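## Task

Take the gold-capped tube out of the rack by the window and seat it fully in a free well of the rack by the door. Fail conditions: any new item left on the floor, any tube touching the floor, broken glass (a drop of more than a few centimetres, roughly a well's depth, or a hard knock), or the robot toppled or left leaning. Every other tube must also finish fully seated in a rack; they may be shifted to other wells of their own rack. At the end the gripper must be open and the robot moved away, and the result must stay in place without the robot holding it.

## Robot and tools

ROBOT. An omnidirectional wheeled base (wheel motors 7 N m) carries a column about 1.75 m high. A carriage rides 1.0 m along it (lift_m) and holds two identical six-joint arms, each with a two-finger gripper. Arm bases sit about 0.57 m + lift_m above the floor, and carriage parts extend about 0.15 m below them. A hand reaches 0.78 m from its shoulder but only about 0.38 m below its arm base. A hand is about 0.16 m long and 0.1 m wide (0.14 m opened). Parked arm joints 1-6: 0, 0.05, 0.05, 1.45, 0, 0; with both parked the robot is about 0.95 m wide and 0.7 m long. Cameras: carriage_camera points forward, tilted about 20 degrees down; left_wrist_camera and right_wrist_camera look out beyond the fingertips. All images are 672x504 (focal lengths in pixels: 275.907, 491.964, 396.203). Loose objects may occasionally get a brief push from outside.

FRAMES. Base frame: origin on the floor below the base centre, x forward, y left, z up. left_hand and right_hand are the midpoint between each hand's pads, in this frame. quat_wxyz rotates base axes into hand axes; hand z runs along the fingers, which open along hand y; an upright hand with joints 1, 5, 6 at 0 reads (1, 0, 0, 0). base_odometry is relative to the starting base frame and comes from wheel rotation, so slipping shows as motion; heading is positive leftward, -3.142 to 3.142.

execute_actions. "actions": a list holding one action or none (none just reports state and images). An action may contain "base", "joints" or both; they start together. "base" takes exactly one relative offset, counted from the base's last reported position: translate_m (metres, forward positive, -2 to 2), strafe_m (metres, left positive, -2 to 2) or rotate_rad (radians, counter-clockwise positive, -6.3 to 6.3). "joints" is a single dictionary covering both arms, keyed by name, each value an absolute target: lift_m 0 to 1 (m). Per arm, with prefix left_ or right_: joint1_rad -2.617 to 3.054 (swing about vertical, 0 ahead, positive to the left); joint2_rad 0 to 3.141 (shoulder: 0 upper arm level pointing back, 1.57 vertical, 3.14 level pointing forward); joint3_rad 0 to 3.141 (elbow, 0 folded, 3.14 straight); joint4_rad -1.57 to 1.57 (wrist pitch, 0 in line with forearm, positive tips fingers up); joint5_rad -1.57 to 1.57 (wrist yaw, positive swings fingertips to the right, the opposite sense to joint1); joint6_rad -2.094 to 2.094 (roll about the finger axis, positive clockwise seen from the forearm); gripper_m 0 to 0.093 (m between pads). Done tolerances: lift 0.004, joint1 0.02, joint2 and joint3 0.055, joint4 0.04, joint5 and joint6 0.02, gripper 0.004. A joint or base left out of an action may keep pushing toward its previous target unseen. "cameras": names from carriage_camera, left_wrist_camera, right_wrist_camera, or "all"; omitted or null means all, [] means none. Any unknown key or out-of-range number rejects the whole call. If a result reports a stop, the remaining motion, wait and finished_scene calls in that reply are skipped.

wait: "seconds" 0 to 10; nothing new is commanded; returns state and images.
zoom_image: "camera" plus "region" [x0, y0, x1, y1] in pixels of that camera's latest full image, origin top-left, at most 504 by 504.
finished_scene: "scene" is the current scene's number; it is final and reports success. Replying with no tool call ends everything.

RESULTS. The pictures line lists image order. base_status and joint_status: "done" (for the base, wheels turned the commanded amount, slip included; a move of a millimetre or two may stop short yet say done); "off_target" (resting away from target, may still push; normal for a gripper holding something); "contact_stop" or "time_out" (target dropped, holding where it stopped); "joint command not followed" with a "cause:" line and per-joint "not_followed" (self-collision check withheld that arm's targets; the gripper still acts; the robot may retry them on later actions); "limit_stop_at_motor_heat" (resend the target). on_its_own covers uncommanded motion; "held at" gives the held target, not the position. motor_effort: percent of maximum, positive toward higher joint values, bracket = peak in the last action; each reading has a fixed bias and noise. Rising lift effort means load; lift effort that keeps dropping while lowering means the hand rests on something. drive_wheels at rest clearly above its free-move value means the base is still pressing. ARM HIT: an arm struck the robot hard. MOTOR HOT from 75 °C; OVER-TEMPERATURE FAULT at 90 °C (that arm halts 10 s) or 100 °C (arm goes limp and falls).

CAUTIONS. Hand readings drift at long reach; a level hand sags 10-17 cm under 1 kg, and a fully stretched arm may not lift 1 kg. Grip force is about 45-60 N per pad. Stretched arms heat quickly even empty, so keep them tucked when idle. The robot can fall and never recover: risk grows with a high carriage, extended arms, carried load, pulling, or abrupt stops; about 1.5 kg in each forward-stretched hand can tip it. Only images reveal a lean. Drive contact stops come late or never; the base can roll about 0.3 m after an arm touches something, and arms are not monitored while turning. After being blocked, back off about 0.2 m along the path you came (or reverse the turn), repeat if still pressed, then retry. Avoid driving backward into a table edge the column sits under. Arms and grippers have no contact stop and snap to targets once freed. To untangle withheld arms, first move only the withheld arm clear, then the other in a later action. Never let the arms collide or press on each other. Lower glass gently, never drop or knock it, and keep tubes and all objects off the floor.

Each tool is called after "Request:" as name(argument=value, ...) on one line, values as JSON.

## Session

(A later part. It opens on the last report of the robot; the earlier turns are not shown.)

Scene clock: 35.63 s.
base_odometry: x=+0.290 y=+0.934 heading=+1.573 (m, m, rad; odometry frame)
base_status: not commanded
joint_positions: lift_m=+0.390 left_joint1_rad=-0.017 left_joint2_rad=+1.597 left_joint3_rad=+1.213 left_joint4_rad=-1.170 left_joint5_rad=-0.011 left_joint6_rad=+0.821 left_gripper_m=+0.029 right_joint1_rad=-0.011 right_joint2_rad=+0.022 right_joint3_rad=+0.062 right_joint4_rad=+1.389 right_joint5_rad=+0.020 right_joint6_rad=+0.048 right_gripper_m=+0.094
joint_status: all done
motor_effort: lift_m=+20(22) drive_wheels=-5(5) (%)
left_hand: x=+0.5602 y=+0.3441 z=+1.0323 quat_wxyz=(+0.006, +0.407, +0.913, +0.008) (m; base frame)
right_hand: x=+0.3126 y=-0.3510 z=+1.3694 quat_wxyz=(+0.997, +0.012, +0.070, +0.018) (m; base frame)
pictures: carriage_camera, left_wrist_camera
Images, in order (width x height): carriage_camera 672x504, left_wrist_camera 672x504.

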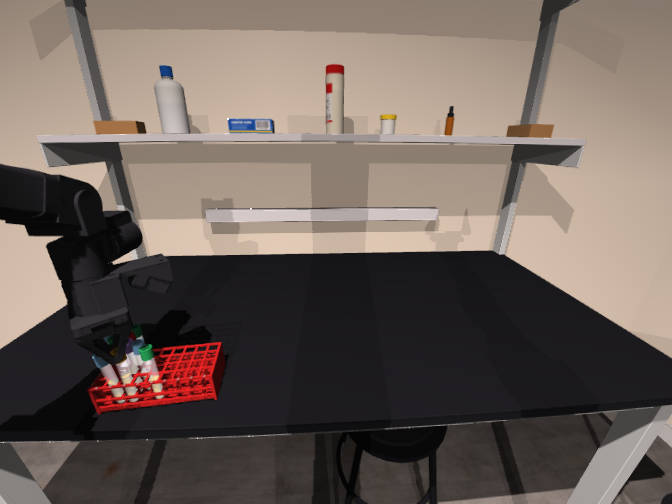

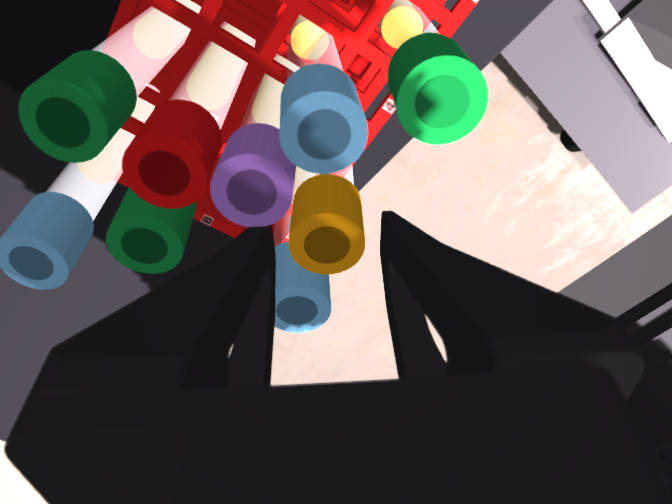

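Got in freely. Lower more.

Request:
execute_actions(actions=[{"joints":{"lift_m":0.368}}], cameras=["left_wrist_camera"])

Request:
execute_actions(actions=[{"joints":{"left_gripper_m":0.008}}], cameras=["left_wrist_camera"])

Request:
execute_actions(actions=[{"joints":{"lift_m":0.52}}])

Scene clock: 36.47 s.
base_odometry: x=+0.290 y=+0.934 heading=+1.573 (m, m, rad; odometry frame)
base_status: not commanded
joint_positions: lift_m=+0.368 left_joint1_rad=-0.017 left_joint2_rad=+1.598 left_joint3_rad=+1.210 left_joint4_rad=-1.170 left_joint5_rad=-0.019 left_joint6_rad=+0.821 left_gripper_m=+0.029 right_joint1_rad=-0.011 right_joint2_rad=+0.022 right_joint3_rad=+0.062 right_joint4_rad=+1.388 right_joint5_rad=+0.020 right_joint6_rad=+0.048 right_gripper_m=+0.094
joint_status: all done
motor_effort: lift_m=+22(22) drive_wheels=-5(5) (%)
left_hand: x=+0.5593 y=+0.3455 z=+1.0090 quat_wxyz=(+0.002, +0.407, +0.913, +0.011) (m; base frame)
right_hand: x=+0.3129 y=-0.3510 z=+1.3473 quat_wxyz=(+0.997, +0.012, +0.071, +0.018) (m; base frame)
pictures: left_wrist_camera
Images, in order (width x height): left_wrist_camera 672x504.

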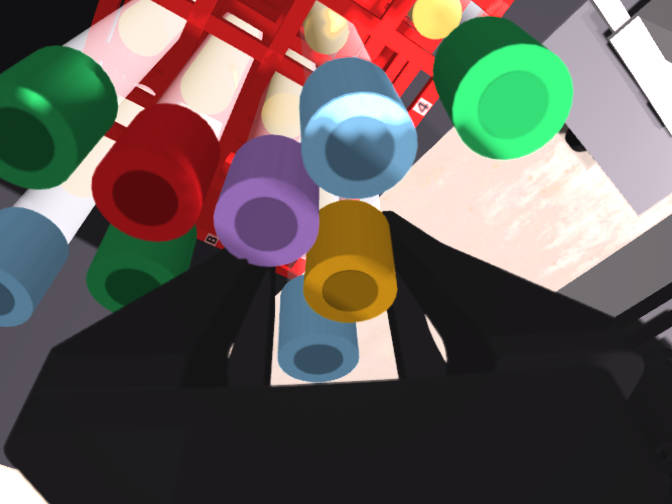

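Scene clock: 36.97 s.
base_odometry: x=+0.290 y=+0.934 heading=+1.573 (m, m, rad; odometry frame)
base_status: not commanded
joint_positions: lift_m=+0.368 left_joint1_rad=-0.017 left_joint2_rad=+1.598 left_joint3_rad=+1.210 left_joint4_rad=-1.168 left_joint5_rad=-0.003 left_joint6_rad=+0.825 left_gripper_m=+0.020 right_joint1_rad=-0.011 right_joint2_rad=+0.022 right_joint3_rad=+0.062 right_joint4_rad=+1.388 right_joint5_rad=+0.020 right_joint6_rad=+0.048 right_gripper_m=+0.094
joint_status: left_gripper_m off_target (ended at +0.020, target +0.008)
motor_effort: lift_m=+22(22) drive_wheels=-5(5) (%)
left_hand: x=+0.5596 y=+0.3428 z=+1.0090 quat_wxyz=(+0.006, +0.409, +0.912, +0.004) (m; base frame)
right_hand: x=+0.3129 y=-0.3510 z=+1.3473 quat_wxyz=(+0.997, +0.012, +0.071, +0.018) (m; base frame)
pictures: left_wrist_camera
Images, in order (width x height): left_wrist_camera 672x504.

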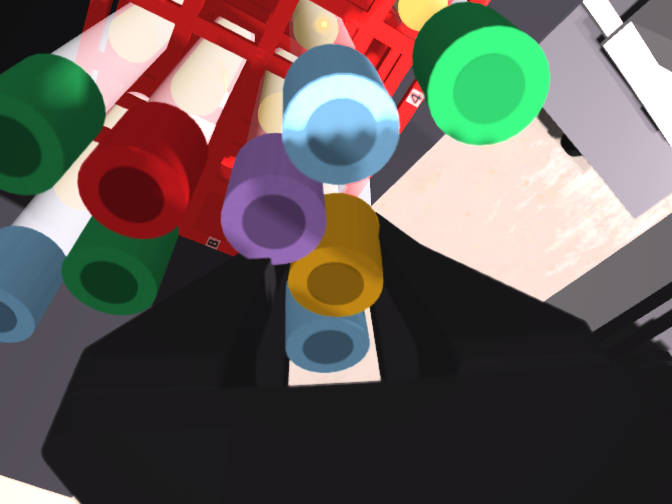

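Scene clock: 38.10 s.
base_odometry: x=+0.290 y=+0.934 heading=+1.573 (m, m, rad; odometry frame)
base_status: not commanded
joint_positions: lift_m=+0.520 left_joint1_rad=-0.017 left_joint2_rad=+1.605 left_joint3_rad=+1.199 left_joint4_rad=-1.177 left_joint5_rad=-0.001 left_joint6_rad=+0.831 left_gripper_m=+0.016 right_joint1_rad=-0.011 right_joint2_rad=+0.022 right_joint3_rad=+0.062 right_joint4_rad=+1.388 right_joint5_rad=+0.020 right_joint6_rad=+0.048 right_gripper_m=+0.094
joint_status: all done
motor_effort: lift_m=+23(28) drive_wheels=-6(6) (%)
left_hand: x=+0.5545 y=+0.3425 z=+1.1565 quat_wxyz=(-0.006, +0.411, +0.911, -0.002) (m; base frame)
right_hand: x=+0.3129 y=-0.3510 z=+1.4991 quat_wxyz=(+0.997, +0.012, +0.071, +0.018) (m; base frame)
pictures: carriage_camera, left_wrist_camera, right_wrist_camera
Images, in order (width x height): carriage_camera 672x504, left_wrist_camera 672x504, right_wrist_camera 672x504.

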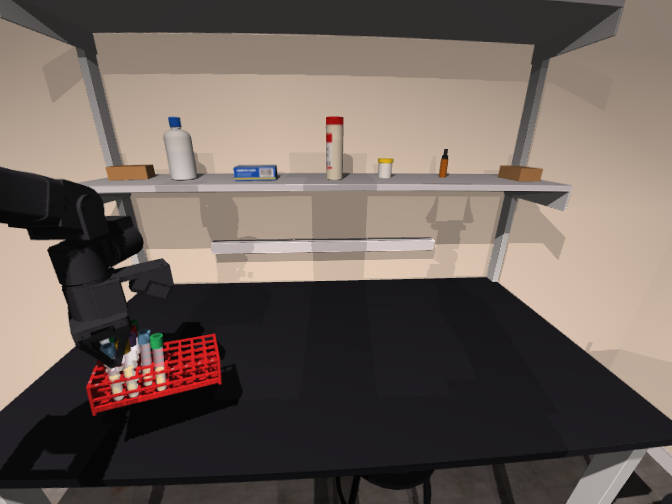

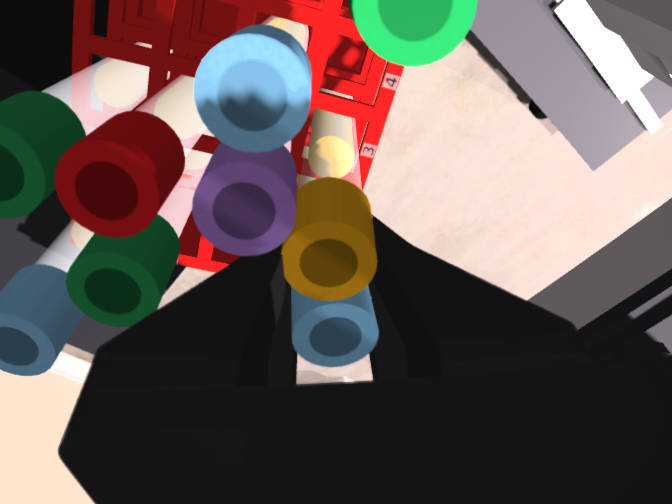

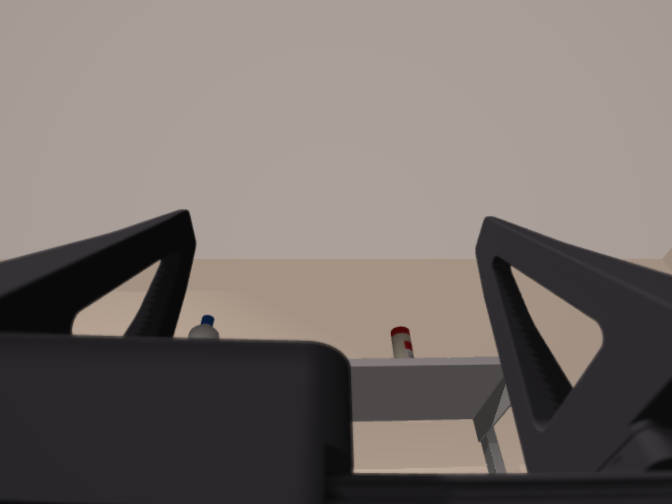

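Request:
execute_actions(actions=[{"joints":{"lift_m":0.375}}], cameras=["carriage_camera"])

Request:
execute_actions(actions=[{"joints":{"left_gripper_m":0.029}}], cameras=[])

Request:
execute_actions(actions=[{"joints":{"lift_m":0.44}}])

Scene clock: 39.33 s.
base_odometry: x=+0.290 y=+0.934 heading=+1.573 (m, m, rad; odometry frame)
base_status: not commanded
joint_positions: lift_m=+0.375 left_joint1_rad=-0.017 left_joint2_rad=+1.606 left_joint3_rad=+1.199 left_joint4_rad=-1.172 left_joint5_rad=+0.001 left_joint6_rad=+0.831 left_gripper_m=+0.016 right_joint1_rad=-0.011 right_joint2_rad=+0.022 right_joint3_rad=+0.062 right_joint4_rad=+1.388 right_joint5_rad=+0.020 right_joint6_rad=+0.048 right_gripper_m=+0.094
joint_status: all done
motor_effort: lift_m=+21(21) drive_wheels=-6(6) (%)
left_hand: x=+0.5556 y=+0.3422 z=+1.0114 quat_wxyz=(-0.004, +0.411, +0.911, -0.002) (m; base frame)
right_hand: x=+0.3129 y=-0.3510 z=+1.3543 quat_wxyz=(+0.997, +0.012, +0.071, +0.018) (m; base frame)
pictures: carriage_camera
Images, in order (width x height): carriage_camera 672x504.

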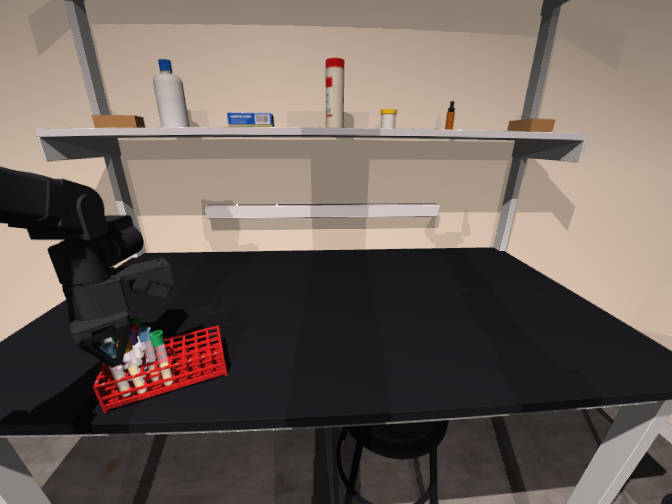

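Scene clock: 39.83 s.
base_odometry: x=+0.290 y=+0.934 heading=+1.573 (m, m, rad; odometry frame)
base_status: not commanded
joint_positions: lift_m=+0.375 left_joint1_rad=-0.017 left_joint2_rad=+1.606 left_joint3_rad=+1.199 left_joint4_rad=-1.172 left_joint5_rad=+0.000 left_joint6_rad=+0.831 left_gripper_m=+0.029 right_joint1_rad=-0.011 right_joint2_rad=+0.022 right_joint3_rad=+0.062 right_joint4_rad=+1.388 right_joint5_rad=+0.020 right_joint6_rad=+0.048 right_gripper_m=+0.094
joint_status: all done
motor_effort: lift_m=+21(21) drive_wheels=-6(6) (%)
left_hand: x=+0.5556 y=+0.3423 z=+1.0114 quat_wxyz=(-0.004, +0.411, +0.911, -0.002) (m; base frame)
right_hand: x=+0.3129 y=-0.3510 z=+1.3543 quat_wxyz=(+0.997, +0.012, +0.071, +0.018) (m; base frame)
pictures: none
No camera images: the call's "cameras" was empty. Leave "cameras" out to get every camera's image.

Scene clock: 40.63 s.
base_odometry: x=+0.290 y=+0.934 heading=+1.573 (m, m, rad; odometry frame)
base_status: not commanded
joint_positions: lift_m=+0.440 left_joint1_rad=-0.017 left_joint2_rad=+1.605 left_joint3_rad=+1.199 left_joint4_rad=-1.171 left_joint5_rad=+0.000 left_joint6_rad=+0.831 left_gripper_m=+0.029 right_joint1_rad=-0.011 right_joint2_rad=+0.022 right_joint3_rad=+0.062 right_joint4_rad=+1.387 right_joint5_rad=+0.020 right_joint6_rad=+0.048 right_gripper_m=+0.094
joint_status: all done
motor_effort: lift_m=+23(28) drive_wheels=-6(6) (%)
left_hand: x=+0.5559 y=+0.3423 z=+1.0764 quat_wxyz=(-0.003, +0.411, +0.911, -0.001) (m; base frame)
right_hand: x=+0.3130 y=-0.3510 z=+1.4191 quat_wxyz=(+0.997, +0.012, +0.071, +0.018) (m; base frame)
pictures: carriage_camera, left_wrist_camera, right_wrist_camera
Images, in order (width x height): carriage_camera 672x504, left_wrist_camera 672x504, right_wrist_camera 672x504.

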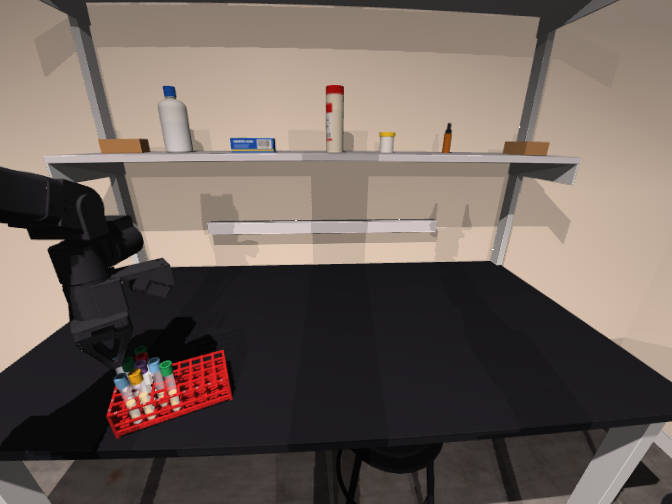

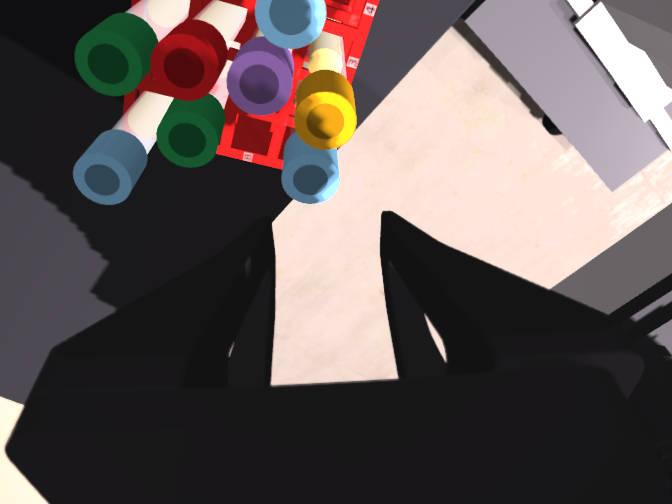

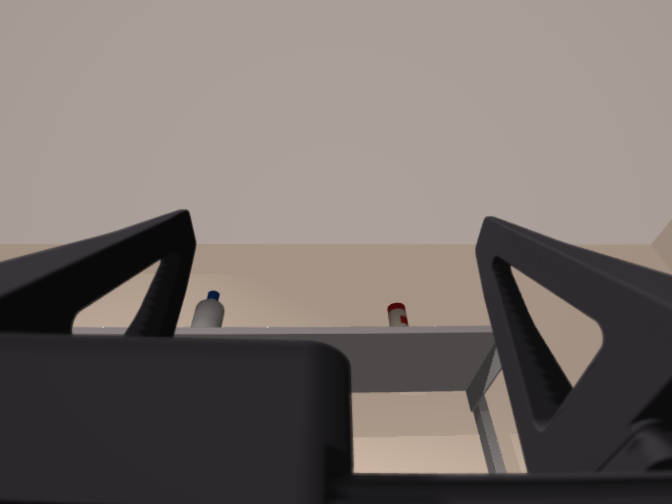

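Request:
execute_actions(actions=[{"base":{"strafe_m":0.011}}], cameras=[])

Request:
execute_actions(actions=[{"base":{"translate_m":-0.004},"joints":{"lift_m":0.39}}], cameras=["left_wrist_camera"])

Request:
execute_actions(actions=[{"joints":{"lift_m":0.372}}], cameras=["left_wrist_camera"])

Scene clock: 41.90 s.
base_odometry: x=+0.279 y=+0.934 heading=+1.573 (m, m, rad; odometry frame)
base_status: done
joint_positions: lift_m=+0.440 left_joint1_rad=-0.018 left_joint2_rad=+1.605 left_joint3_rad=+1.199 left_joint4_rad=-1.171 left_joint5_rad=+0.000 left_joint6_rad=+0.831 left_gripper_m=+0.029 right_joint1_rad=-0.011 right_joint2_rad=+0.022 right_joint3_rad=+0.062 right_joint4_rad=+1.388 right_joint5_rad=+0.020 right_joint6_rad=+0.048 right_gripper_m=+0.094
joint_status: not commanded
motor_effort: lift_m=+23(23) drive_wheels=-8(18) (%)
left_hand: x=+0.5558 y=+0.3422 z=+1.0764 quat_wxyz=(-0.003, +0.412, +0.911, -0.001) (m; base frame)
right_hand: x=+0.3129 y=-0.3510 z=+1.4191 quat_wxyz=(+0.997, +0.012, +0.071, +0.018) (m; base frame)
pictures: none
No camera images: the call's "cameras" was empty. Leave "cameras" out to get every camera's image.

Scene clock: 43.13 s.
base_odometry: x=+0.280 y=+0.931 heading=+1.573 (m, m, rad; odometry frame)
base_status: done
joint_positions: lift_m=+0.390 left_joint1_rad=-0.018 left_joint2_rad=+1.605 left_joint3_rad=+1.199 left_joint4_rad=-1.171 left_joint5_rad=+0.000 left_joint6_rad=+0.831 left_gripper_m=+0.029 right_joint1_rad=-0.011 right_joint2_rad=+0.022 right_joint3_rad=+0.062 right_joint4_rad=+1.387 right_joint5_rad=+0.020 right_joint6_rad=+0.048 right_gripper_m=+0.094
joint_status: all done
motor_effort: lift_m=+20(22) drive_wheels=-6(6) (%)
left_hand: x=+0.5558 y=+0.3422 z=+1.0269 quat_wxyz=(-0.003, +0.412, +0.911, -0.001) (m; base frame)
right_hand: x=+0.3130 y=-0.3510 z=+1.3694 quat_wxyz=(+0.997, +0.012, +0.071, +0.018) (m; base frame)
pictures: left_wrist_camera
Images, in order (width x height): left_wrist_camera 672x504.

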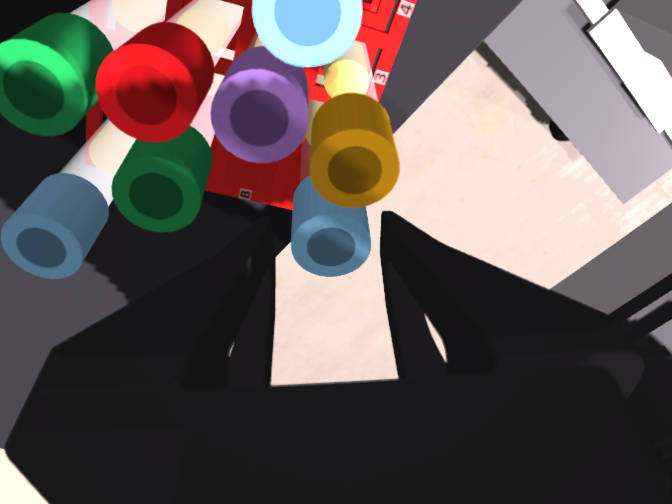

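Scene clock: 43.77 s.
base_odometry: x=+0.280 y=+0.931 heading=+1.573 (m, m, rad; odometry frame)
base_status: not commanded
joint_positions: lift_m=+0.372 left_joint1_rad=-0.018 left_joint2_rad=+1.605 left_joint3_rad=+1.199 left_joint4_rad=-1.171 left_joint5_rad=+0.000 left_joint6_rad=+0.831 left_gripper_m=+0.029 right_joint1_rad=-0.011 right_joint2_rad=+0.022 right_joint3_rad=+0.062 right_joint4_rad=+1.388 right_joint5_rad=+0.020 right_joint6_rad=+0.048 right_gripper_m=+0.094
joint_status: all done
motor_effort: lift_m=+21(22) drive_wheels=-6(6) (%)
left_hand: x=+0.5558 y=+0.3422 z=+1.0086 quat_wxyz=(-0.003, +0.412, +0.911, -0.001) (m; base frame)
right_hand: x=+0.3129 y=-0.3510 z=+1.3513 quat_wxyz=(+0.997, +0.012, +0.071, +0.018) (m; base frame)
pictures: left_wrist_camera
Images, in order (width x height): left_wrist_camera 672x504.

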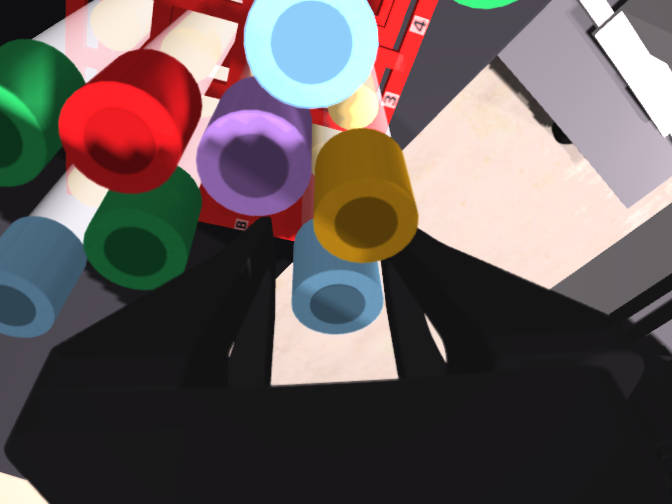

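Request:
execute_actions(actions=[{"joints":{"left_gripper_m":0.008}}], cameras=[])

Request:
execute_actions(actions=[{"joints":{"lift_m":0.41}}], cameras=["left_wrist_camera","carriage_camera"])

Scene clock: 44.40 s.
base_odometry: x=+0.280 y=+0.931 heading=+1.573 (m, m, rad; odometry frame)
base_status: not commanded
joint_positions: lift_m=+0.372 left_joint1_rad=-0.018 left_joint2_rad=+1.605 left_joint3_rad=+1.199 left_joint4_rad=-1.171 left_joint5_rad=+0.000 left_joint6_rad=+0.831 left_gripper_m=+0.016 right_joint1_rad=-0.011 right_joint2_rad=+0.022 right_joint3_rad=+0.062 right_joint4_rad=+1.388 right_joint5_rad=+0.020 right_joint6_rad=+0.048 right_gripper_m=+0.094
joint_status: left_gripper_m off_target (ended at +0.016, target +0.008)
motor_effort: lift_m=+21(21) drive_wheels=-6(6) (%)
left_hand: x=+0.5558 y=+0.3422 z=+1.0086 quat_wxyz=(-0.003, +0.412, +0.911, -0.001) (m; base frame)
right_hand: x=+0.3129 y=-0.3510 z=+1.3513 quat_wxyz=(+0.997, +0.012, +0.071, +0.018) (m; base frame)
pictures: none
No camera images: the call's "cameras" was empty. Leave "cameras" out to get every camera's image.

Scene clock: 45.07 s.
base_odometry: x=+0.280 y=+0.931 heading=+1.573 (m, m, rad; odometry frame)
base_status: not commanded
joint_positions: lift_m=+0.410 left_joint1_rad=-0.018 left_joint2_rad=+1.604 left_joint3_rad=+1.199 left_joint4_rad=-1.170 left_joint5_rad=+0.000 left_joint6_rad=+0.831 left_gripper_m=+0.016 right_joint1_rad=-0.011 right_joint2_rad=+0.022 right_joint3_rad=+0.062 right_joint4_rad=+1.387 right_joint5_rad=+0.020 right_joint6_rad=+0.048 right_gripper_m=+0.094
joint_status: all done
motor_effort: lift_m=+22(28) drive_wheels=-6(6) (%)
left_hand: x=+0.5562 y=+0.3423 z=+1.0468 quat_wxyz=(-0.002, +0.412, +0.911, -0.001) (m; base frame)
right_hand: x=+0.3130 y=-0.3510 z=+1.3892 quat_wxyz=(+0.997, +0.012, +0.071, +0.018) (m; base frame)
pictures: carriage_camera, left_wrist_camera
Images, in order (width x height): carriage_camera 672x504, left_wrist_camera 672x504.

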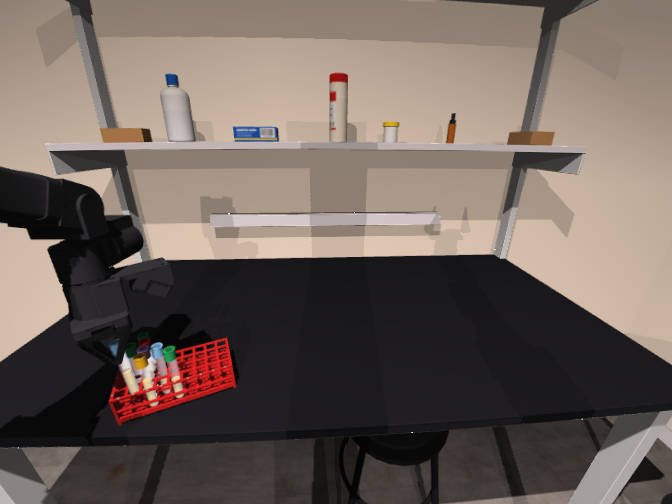

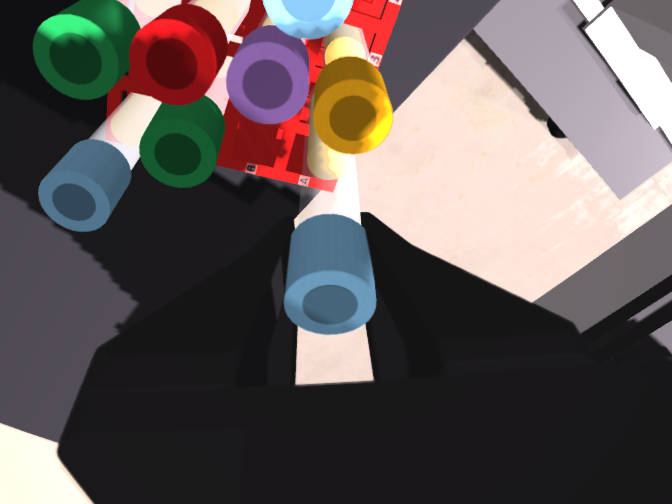

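Request:
execute_actions(actions=[{"joints":{"lift_m":0.50}}], cameras=[])

Request:
execute_actions(actions=[{"base":{"strafe_m":-0.115}}], cameras=[])

Request:
execute_actions(actions=[{"base":{"translate_m":0.04},"joints":{"lift_m":0.47}}], cameras=["left_wrist_camera","carriage_camera"])

Scene clock: 46.23 s.
base_odometry: x=+0.280 y=+0.931 heading=+1.573 (m, m, rad; odometry frame)
base_status: not commanded
joint_positions: lift_m=+0.500 left_joint1_rad=-0.018 left_joint2_rad=+1.604 left_joint3_rad=+1.199 left_joint4_rad=-1.170 left_joint5_rad=+0.000 left_joint6_rad=+0.831 left_gripper_m=+0.016 right_joint1_rad=-0.011 right_joint2_rad=+0.022 right_joint3_rad=+0.062 right_joint4_rad=+1.387 right_joint5_rad=+0.020 right_joint6_rad=+0.048 right_gripper_m=+0.094
joint_status: all done
motor_effort: lift_m=+23(28) drive_wheels=-6(6) (%)
left_hand: x=+0.5562 y=+0.3423 z=+1.1368 quat_wxyz=(-0.002, +0.412, +0.911, -0.001) (m; base frame)
right_hand: x=+0.3130 y=-0.3510 z=+1.4791 quat_wxyz=(+0.997, +0.012, +0.071, +0.018) (m; base frame)
pictures: none
No camera images: the call's "cameras" was empty. Leave "cameras" out to get every camera's image.

Scene clock: 47.87 s.
base_odometry: x=+0.395 y=+0.930 heading=+1.573 (m, m, rad; odometry frame)
base_status: done
joint_positions: lift_m=+0.500 left_joint1_rad=-0.017 left_joint2_rad=+1.604 left_joint3_rad=+1.199 left_joint4_rad=-1.170 left_joint5_rad=+0.000 left_joint6_rad=+0.831 left_gripper_m=+0.016 right_joint1_rad=-0.011 right_joint2_rad=+0.022 right_joint3_rad=+0.062 right_joint4_rad=+1.388 right_joint5_rad=+0.020 right_joint6_rad=+0.048 right_gripper_m=+0.094
joint_status: not commanded
motor_effort: lift_m=+23(23) drive_wheels=-5(13) (%)
left_hand: x=+0.5562 y=+0.3424 z=+1.1368 quat_wxyz=(-0.002, +0.411, +0.911, -0.001) (m; base frame)
right_hand: x=+0.3129 y=-0.3510 z=+1.4791 quat_wxyz=(+0.997, +0.012, +0.071, +0.018) (m; base frame)
pictures: none
No camera images: the call's "cameras" was empty. Leave "cameras" out to get every camera's image.

Scene clock: 49.23 s.
base_odometry: x=+0.395 y=+0.970 heading=+1.572 (m, m, rad; odometry frame)
base_status: done
joint_positions: lift_m=+0.470 left_joint1_rad=-0.017 left_joint2_rad=+1.605 left_joint3_rad=+1.199 left_joint4_rad=-1.171 left_joint5_rad=+0.000 left_joint6_rad=+0.831 left_gripper_m=+0.016 right_joint1_rad=-0.011 right_joint2_rad=+0.022 right_joint3_rad=+0.062 right_joint4_rad=+1.387 right_joint5_rad=+0.020 right_joint6_rad=+0.048 right_gripper_m=+0.094
joint_status: all done
motor_effort: lift_m=+21(23) drive_wheels=-9(16) (%)
left_hand: x=+0.5560 y=+0.3424 z=+1.1068 quat_wxyz=(-0.003, +0.411, +0.911, -0.001) (m; base frame)
right_hand: x=+0.3132 y=-0.3510 z=+1.4493 quat_wxyz=(+0.997, +0.012, +0.071, +0.018) (m; base frame)
pictures: carriage_camera, left_wrist_camera
Images, in order (width x height): carriage_camera 672x504, left_wrist_camera 672x504.

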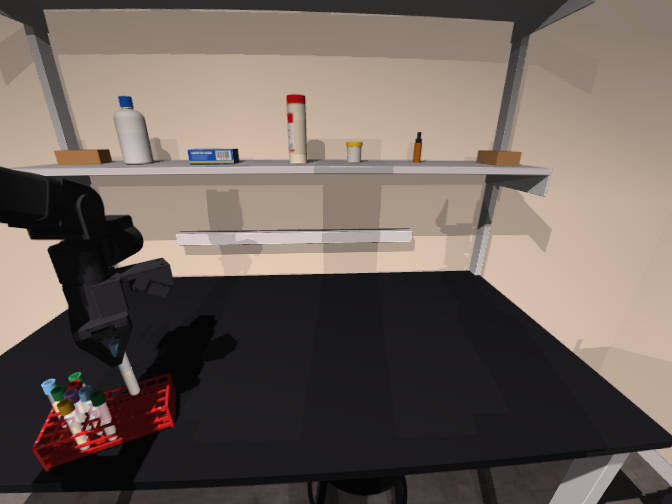

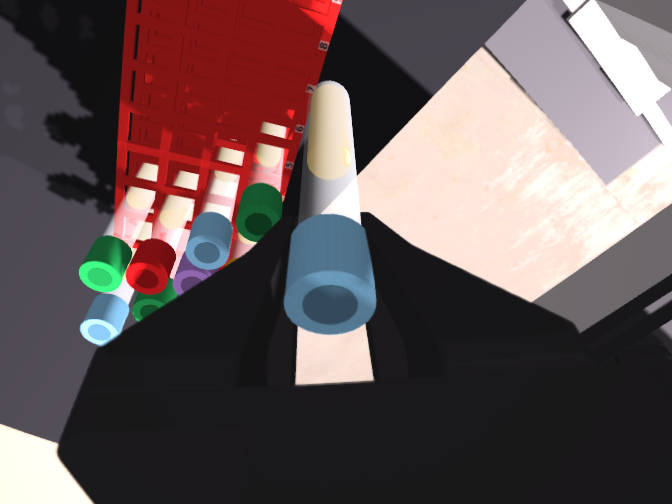

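Request:
execute_actions(actions=[{"base":{"strafe_m":0.012}}], cameras=[])

Request:
execute_actions(actions=[{"base":{"translate_m":0.014},"joints":{"lift_m":0.435}}], cameras=["left_wrist_camera","carriage_camera"])

Request:
zoom_image(camera="carriage_camera", region=[20,320,220,470])

Scene clock: 50.37 s.
base_odometry: x=+0.383 y=+0.970 heading=+1.571 (m, m, rad; odometry frame)
base_status: done
joint_positions: lift_m=+0.470 left_joint1_rad=-0.018 left_joint2_rad=+1.605 left_joint3_rad=+1.199 left_joint4_rad=-1.171 left_joint5_rad=+0.000 left_joint6_rad=+0.831 left_gripper_m=+0.016 right_joint1_rad=-0.011 right_joint2_rad=+0.022 right_joint3_rad=+0.062 right_joint4_rad=+1.387 right_joint5_rad=+0.021 right_joint6_rad=+0.048 right_gripper_m=+0.094
joint_status: not commanded
motor_effort: lift_m=+21(21) drive_wheels=+8(16) (%)
left_hand: x=+0.5560 y=+0.3422 z=+1.1068 quat_wxyz=(-0.003, +0.412, +0.911, -0.001) (m; base frame)
right_hand: x=+0.3130 y=-0.3511 z=+1.4494 quat_wxyz=(+0.997, +0.012, +0.071, +0.018) (m; base frame)
pictures: none
No camera images: the call's "cameras" was empty. Leave "cameras" out to get every camera's image.

Scene clock: 51.20 s.
base_odometry: x=+0.383 y=+0.984 heading=+1.570 (m, m, rad; odometry frame)
base_status: done
joint_positions: lift_m=+0.435 left_joint1_rad=-0.018 left_joint2_rad=+1.605 left_joint3_rad=+1.199 left_joint4_rad=-1.170 left_joint5_rad=+0.000 left_joint6_rad=+0.831 left_gripper_m=+0.016 right_joint1_rad=-0.011 right_joint2_rad=+0.022 right_joint3_rad=+0.062 right_joint4_rad=+1.387 right_joint5_rad=+0.021 right_joint6_rad=+0.048 right_gripper_m=+0.094
joint_status: all done
motor_effort: lift_m=+21(22) drive_wheels=+3(16) (%)
left_hand: x=+0.5561 y=+0.3423 z=+1.0718 quat_wxyz=(-0.002, +0.412, +0.911, -0.001) (m; base frame)
right_hand: x=+0.3131 y=-0.3511 z=+1.4143 quat_wxyz=(+0.997, +0.012, +0.071, +0.018) (m; base frame)
pictures: carriage_camera, left_wrist_camera
Images, in order (width x height): carriage_camera 672x504, left_wrist_camera 672x504.

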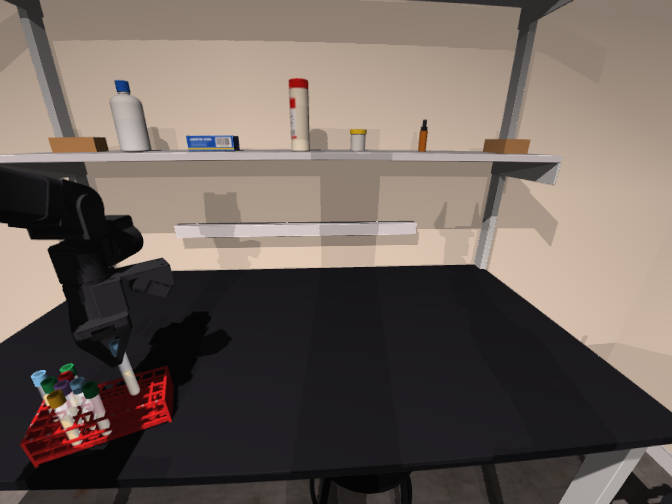

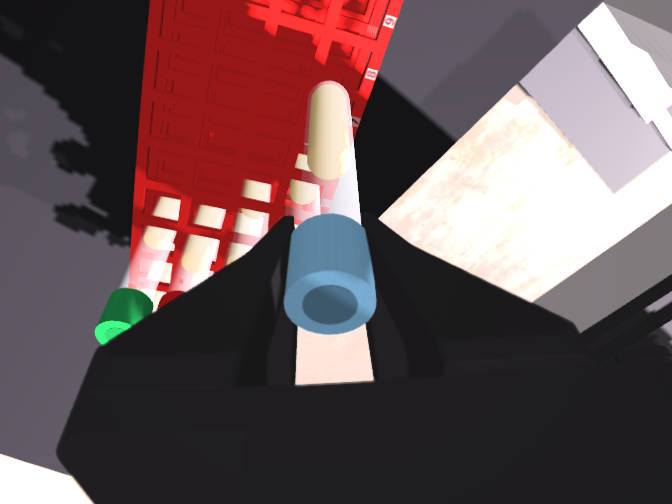

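Region (20, 320, 220, 470) of carriage_camera's 672x504 image, scaled by 2.520, with more detail than that image has; it fills the top 378 rows of this view, and the rest is white.

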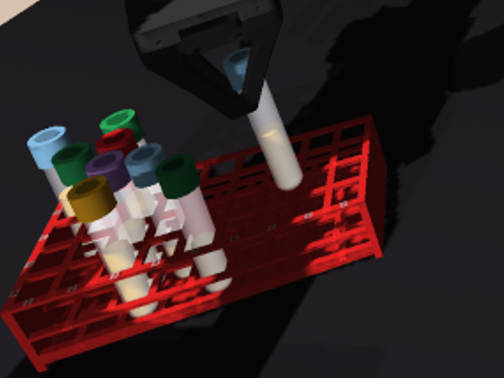

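Near the top; lower by small step and inspect.

Request:
execute_actions(actions=[{"joints":{"lift_m":0.418}}], cameras=["left_wrist_camera"])

Request:
zoom_image(camera="left_wrist_camera", region=[230,0,450,220])

Scene clock: 51.90 s.
base_odometry: x=+0.383 y=+0.984 heading=+1.570 (m, m, rad; odometry frame)
base_status: not commanded
joint_positions: lift_m=+0.418 left_joint1_rad=-0.018 left_joint2_rad=+1.599 left_joint3_rad=+1.202 left_joint4_rad=-1.171 left_joint5_rad=+0.000 left_joint6_rad=+0.831 left_gripper_m=+0.016 right_joint1_rad=-0.011 right_joint2_rad=+0.022 right_joint3_rad=+0.062 right_joint4_rad=+1.388 right_joint5_rad=+0.021 right_joint6_rad=+0.048 right_gripper_m=+0.094
joint_status: all done
motor_effort: lift_m=+20(21) drive_wheels=+3(5) (%)
left_hand: x=+0.5569 y=+0.3422 z=+1.0570 quat_wxyz=(+0.001, +0.412, +0.911, +0.001) (m; base frame)
right_hand: x=+0.3128 y=-0.3511 z=+1.3974 quat_wxyz=(+0.997, +0.012, +0.071, +0.018) (m; base frame)
pictures: left_wrist_camera
Images, in order (width x height): left_wrist_camera 672x504.

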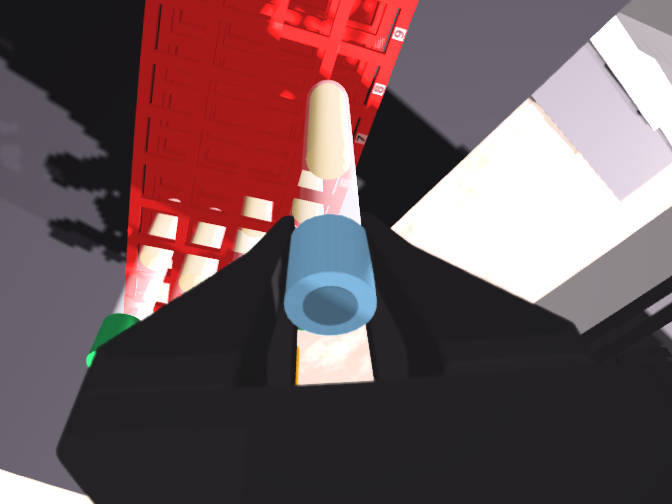

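Region (230, 0, 450, 220) of left_wrist_camera's 672x504 image, scaled by 2.291, with more detail than that image has.

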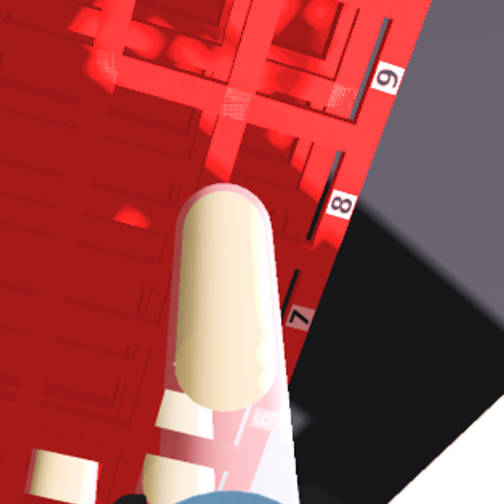

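Request:
execute_actions(actions=[{"base":{"strafe_m":-0.0045},"joints":{"lift_m":0.428}}], cameras=[])

Request:
execute_actions(actions=[{"base":{"translate_m":-0.0055}}], cameras=[])

Request:
execute_actions(actions=[{"joints":{"lift_m":0.405}}], cameras=["left_wrist_camera","carriage_camera"])

Scene clock: 53.87 s.
base_odometry: x=+0.387 y=+0.984 heading=+1.571 (m, m, rad; odometry frame)
base_status: done
joint_positions: lift_m=+0.428 left_joint1_rad=-0.018 left_joint2_rad=+1.602 left_joint3_rad=+1.202 left_joint4_rad=-1.170 left_joint5_rad=+0.000 left_joint6_rad=+0.831 left_gripper_m=+0.016 right_joint1_rad=-0.011 right_joint2_rad=+0.022 right_joint3_rad=+0.062 right_joint4_rad=+1.388 right_joint5_rad=+0.021 right_joint6_rad=+0.048 right_gripper_m=+0.094
joint_status: all done
motor_effort: lift_m=+22(27) drive_wheels=-8(10) (%)
left_hand: x=+0.5569 y=+0.3422 z=+1.0661 quat_wxyz=(+0.000, +0.412, +0.911, +0.000) (m; base frame)
right_hand: x=+0.3129 y=-0.3511 z=+1.4072 quat_wxyz=(+0.997, +0.012, +0.071, +0.018) (m; base frame)
pictures: none
No camera images: the call's "cameras" was empty. Leave "cameras" out to get every camera's image.

Scene clock: 55.03 s.
base_odometry: x=+0.387 y=+0.979 heading=+1.572 (m, m, rad; odometry frame)
base_status: done
joint_positions: lift_m=+0.428 left_joint1_rad=-0.018 left_joint2_rad=+1.602 left_joint3_rad=+1.202 left_joint4_rad=-1.170 left_joint5_rad=+0.000 left_joint6_rad=+0.831 left_gripper_m=+0.016 right_joint1_rad=-0.011 right_joint2_rad=+0.022 right_joint3_rad=+0.062 right_joint4_rad=+1.388 right_joint5_rad=+0.021 right_joint6_rad=+0.048 right_gripper_m=+0.094
joint_status: not commanded
motor_effort: lift_m=+22(22) drive_wheels=+5(17) (%)
left_hand: x=+0.5569 y=+0.3422 z=+1.0661 quat_wxyz=(+0.000, +0.412, +0.911, +0.000) (m; base frame)
right_hand: x=+0.3129 y=-0.3511 z=+1.4072 quat_wxyz=(+0.997, +0.012, +0.071, +0.018) (m; base frame)
pictures: none
No camera images: the call's "cameras" was empty. Leave "cameras" out to get every camera's image.

Scene clock: 55.63 s.
base_odometry: x=+0.387 y=+0.979 heading=+1.572 (m, m, rad; odometry frame)
base_status: not commanded
joint_positions: lift_m=+0.405 left_joint1_rad=-0.018 left_joint2_rad=+1.573 left_joint3_rad=+1.218 left_joint4_rad=-1.191 left_joint5_rad=+0.005 left_joint6_rad=+0.831 left_gripper_m=+0.016 right_joint1_rad=-0.011 right_joint2_rad=+0.022 right_joint3_rad=+0.062 right_joint4_rad=+1.387 right_joint5_rad=+0.021 right_joint6_rad=+0.048 right_gripper_m=+0.094
joint_status: all done
motor_effort: lift_m=+18(19) drive_wheels=+5(5) (%)
left_hand: x=+0.5566 y=+0.3413 z=+1.0548 quat_wxyz=(+0.012, +0.412, +0.911, +0.002) (m; base frame)
right_hand: x=+0.3132 y=-0.3511 z=+1.3846 quat_wxyz=(+0.997, +0.012, +0.071, +0.018) (m; base frame)
pictures: carriage_camera, left_wrist_camera
Images, in order (width x height): carriage_camera 672x504, left_wrist_camera 672x504.

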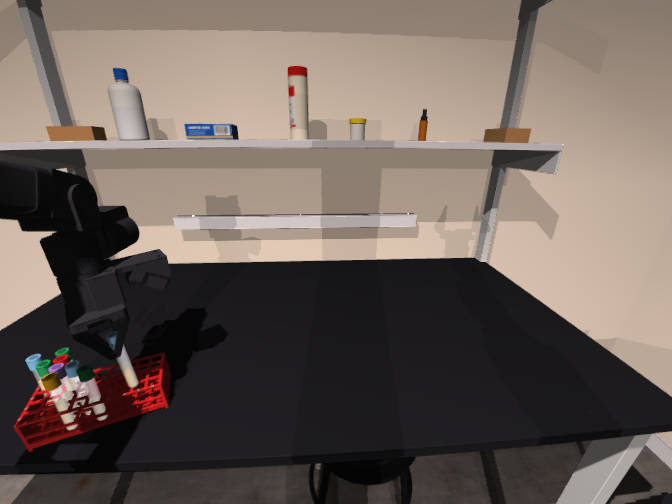

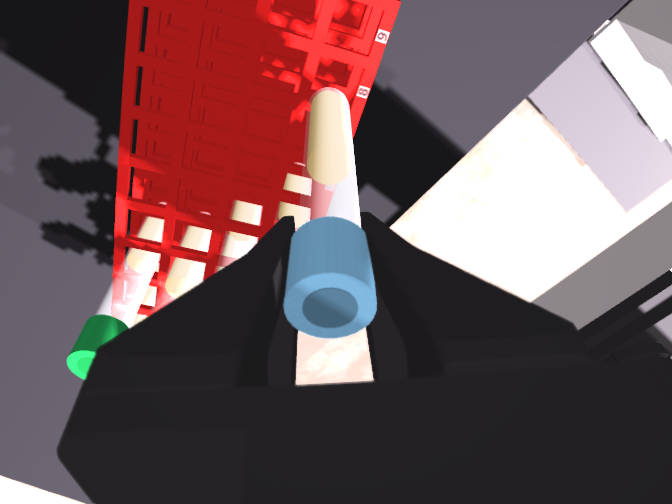

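Request:
execute_actions(actions=[{"base":{"strafe_m":-0.007},"joints":{"lift_m":0.43}}], cameras=[])

Request:
execute_actions(actions=[{"base":{"translate_m":0.004}}], cameras=["left_wrist_camera"])

Request:
zoom_image(camera="left_wrist_camera", region=[230,0,450,220])

Scene clock: 57.47 s.
base_odometry: x=+0.394 y=+0.979 heading=+1.573 (m, m, rad; odometry frame)
base_status: done
joint_positions: lift_m=+0.430 left_joint1_rad=-0.019 left_joint2_rad=+1.594 left_joint3_rad=+1.211 left_joint4_rad=-1.179 left_joint5_rad=+0.003 left_joint6_rad=+0.831 left_gripper_m=+0.016 right_joint1_rad=-0.011 right_joint2_rad=+0.022 right_joint3_rad=+0.062 right_joint4_rad=+1.387 right_joint5_rad=+0.021 right_joint6_rad=+0.048 right_gripper_m=+0.094
joint_status: all done
motor_effort: lift_m=+23(27) drive_wheels=+8(12) (%)
left_hand: x=+0.5574 y=+0.3414 z=+1.0721 quat_wxyz=(+0.004, +0.412, +0.911, +0.000) (m; base frame)
right_hand: x=+0.3131 y=-0.3511 z=+1.4091 quat_wxyz=(+0.997, +0.012, +0.071, +0.018) (m; base frame)
pictures: none
No camera images: the call's "cameras" was empty. Leave "cameras" out to get every camera's image.

Scene clock: 58.30 s.
base_odometry: x=+0.394 y=+0.983 heading=+1.574 (m, m, rad; odometry frame)
base_status: done
joint_positions: lift_m=+0.430 left_joint1_rad=-0.019 left_joint2_rad=+1.594 left_joint3_rad=+1.211 left_joint4_rad=-1.173 left_joint5_rad=+0.003 left_joint6_rad=+0.831 left_gripper_m=+0.016 right_joint1_rad=-0.011 right_joint2_rad=+0.022 right_joint3_rad=+0.062 right_joint4_rad=+1.387 right_joint5_rad=+0.021 right_joint6_rad=+0.048 right_gripper_m=+0.094
joint_status: not commanded
motor_effort: lift_m=+23(22) drive_wheels=+5(15) (%)
left_hand: x=+0.5588 y=+0.3414 z=+1.0721 quat_wxyz=(+0.007, +0.412, +0.911, +0.002) (m; base frame)
right_hand: x=+0.3131 y=-0.3511 z=+1.4091 quat_wxyz=(+0.997, +0.012, +0.071, +0.018) (m; base frame)
pictures: left_wrist_camera
Images, in order (width x height): left_wrist_camera 672x504.

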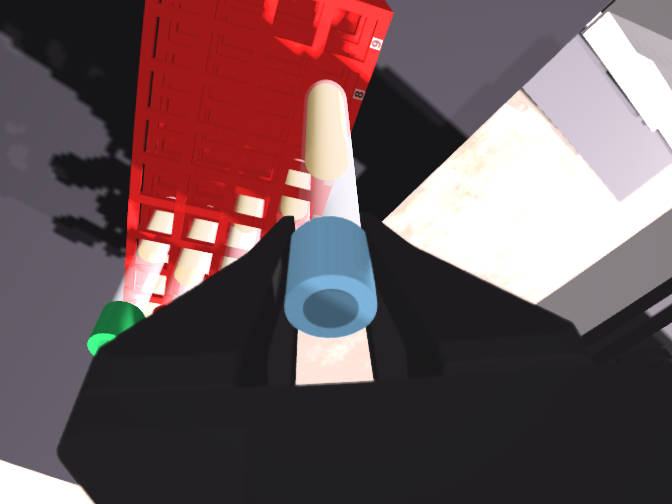

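Region (230, 0, 450, 220) of left_wrist_camera's 672x504 image, scaled by 2.291, with more detail than that image has.

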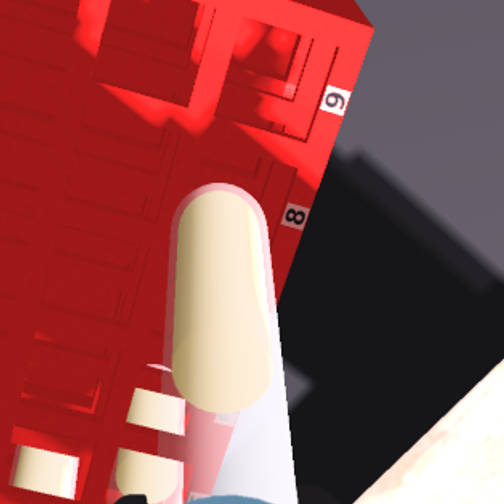

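Request:
execute_actions(actions=[{"base":{"translate_m":-0.002},"joints":{"lift_m":0.408}}], cameras=["left_wrist_camera"])

Scene clock: 59.23 s.
base_odometry: x=+0.393 y=+0.981 heading=+1.574 (m, m, rad; odometry frame)
base_status: done
joint_positions: lift_m=+0.408 left_joint1_rad=-0.019 left_joint2_rad=+1.597 left_joint3_rad=+1.211 left_joint4_rad=-1.176 left_joint5_rad=+0.003 left_joint6_rad=+0.831 left_gripper_m=+0.016 right_joint1_rad=-0.011 right_joint2_rad=+0.022 right_joint3_rad=+0.062 right_joint4_rad=+1.387 right_joint5_rad=+0.021 right_joint6_rad=+0.048 right_gripper_m=+0.094
joint_status: all done
motor_effort: lift_m=+22(22) drive_wheels=-5(14) (%)
left_hand: x=+0.5581 y=+0.3414 z=+1.0495 quat_wxyz=(+0.004, +0.412, +0.911, +0.000) (m; base frame)
right_hand: x=+0.3132 y=-0.3511 z=+1.3872 quat_wxyz=(+0.997, +0.012, +0.071, +0.018) (m; base frame)
pictures: left_wrist_camera
Images, in order (width x height): left_wrist_camera 672x504.

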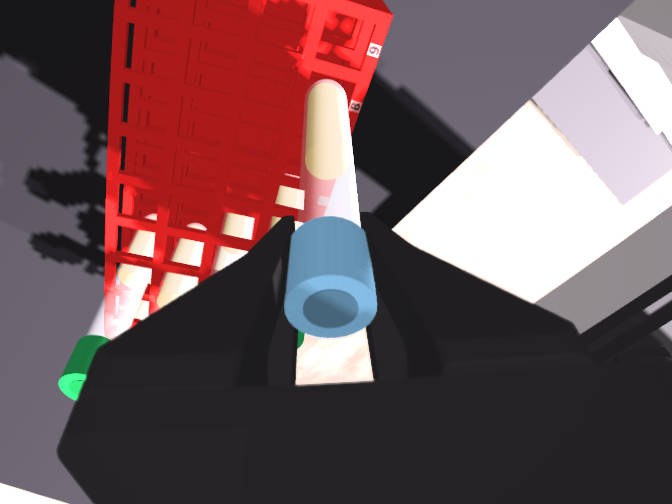

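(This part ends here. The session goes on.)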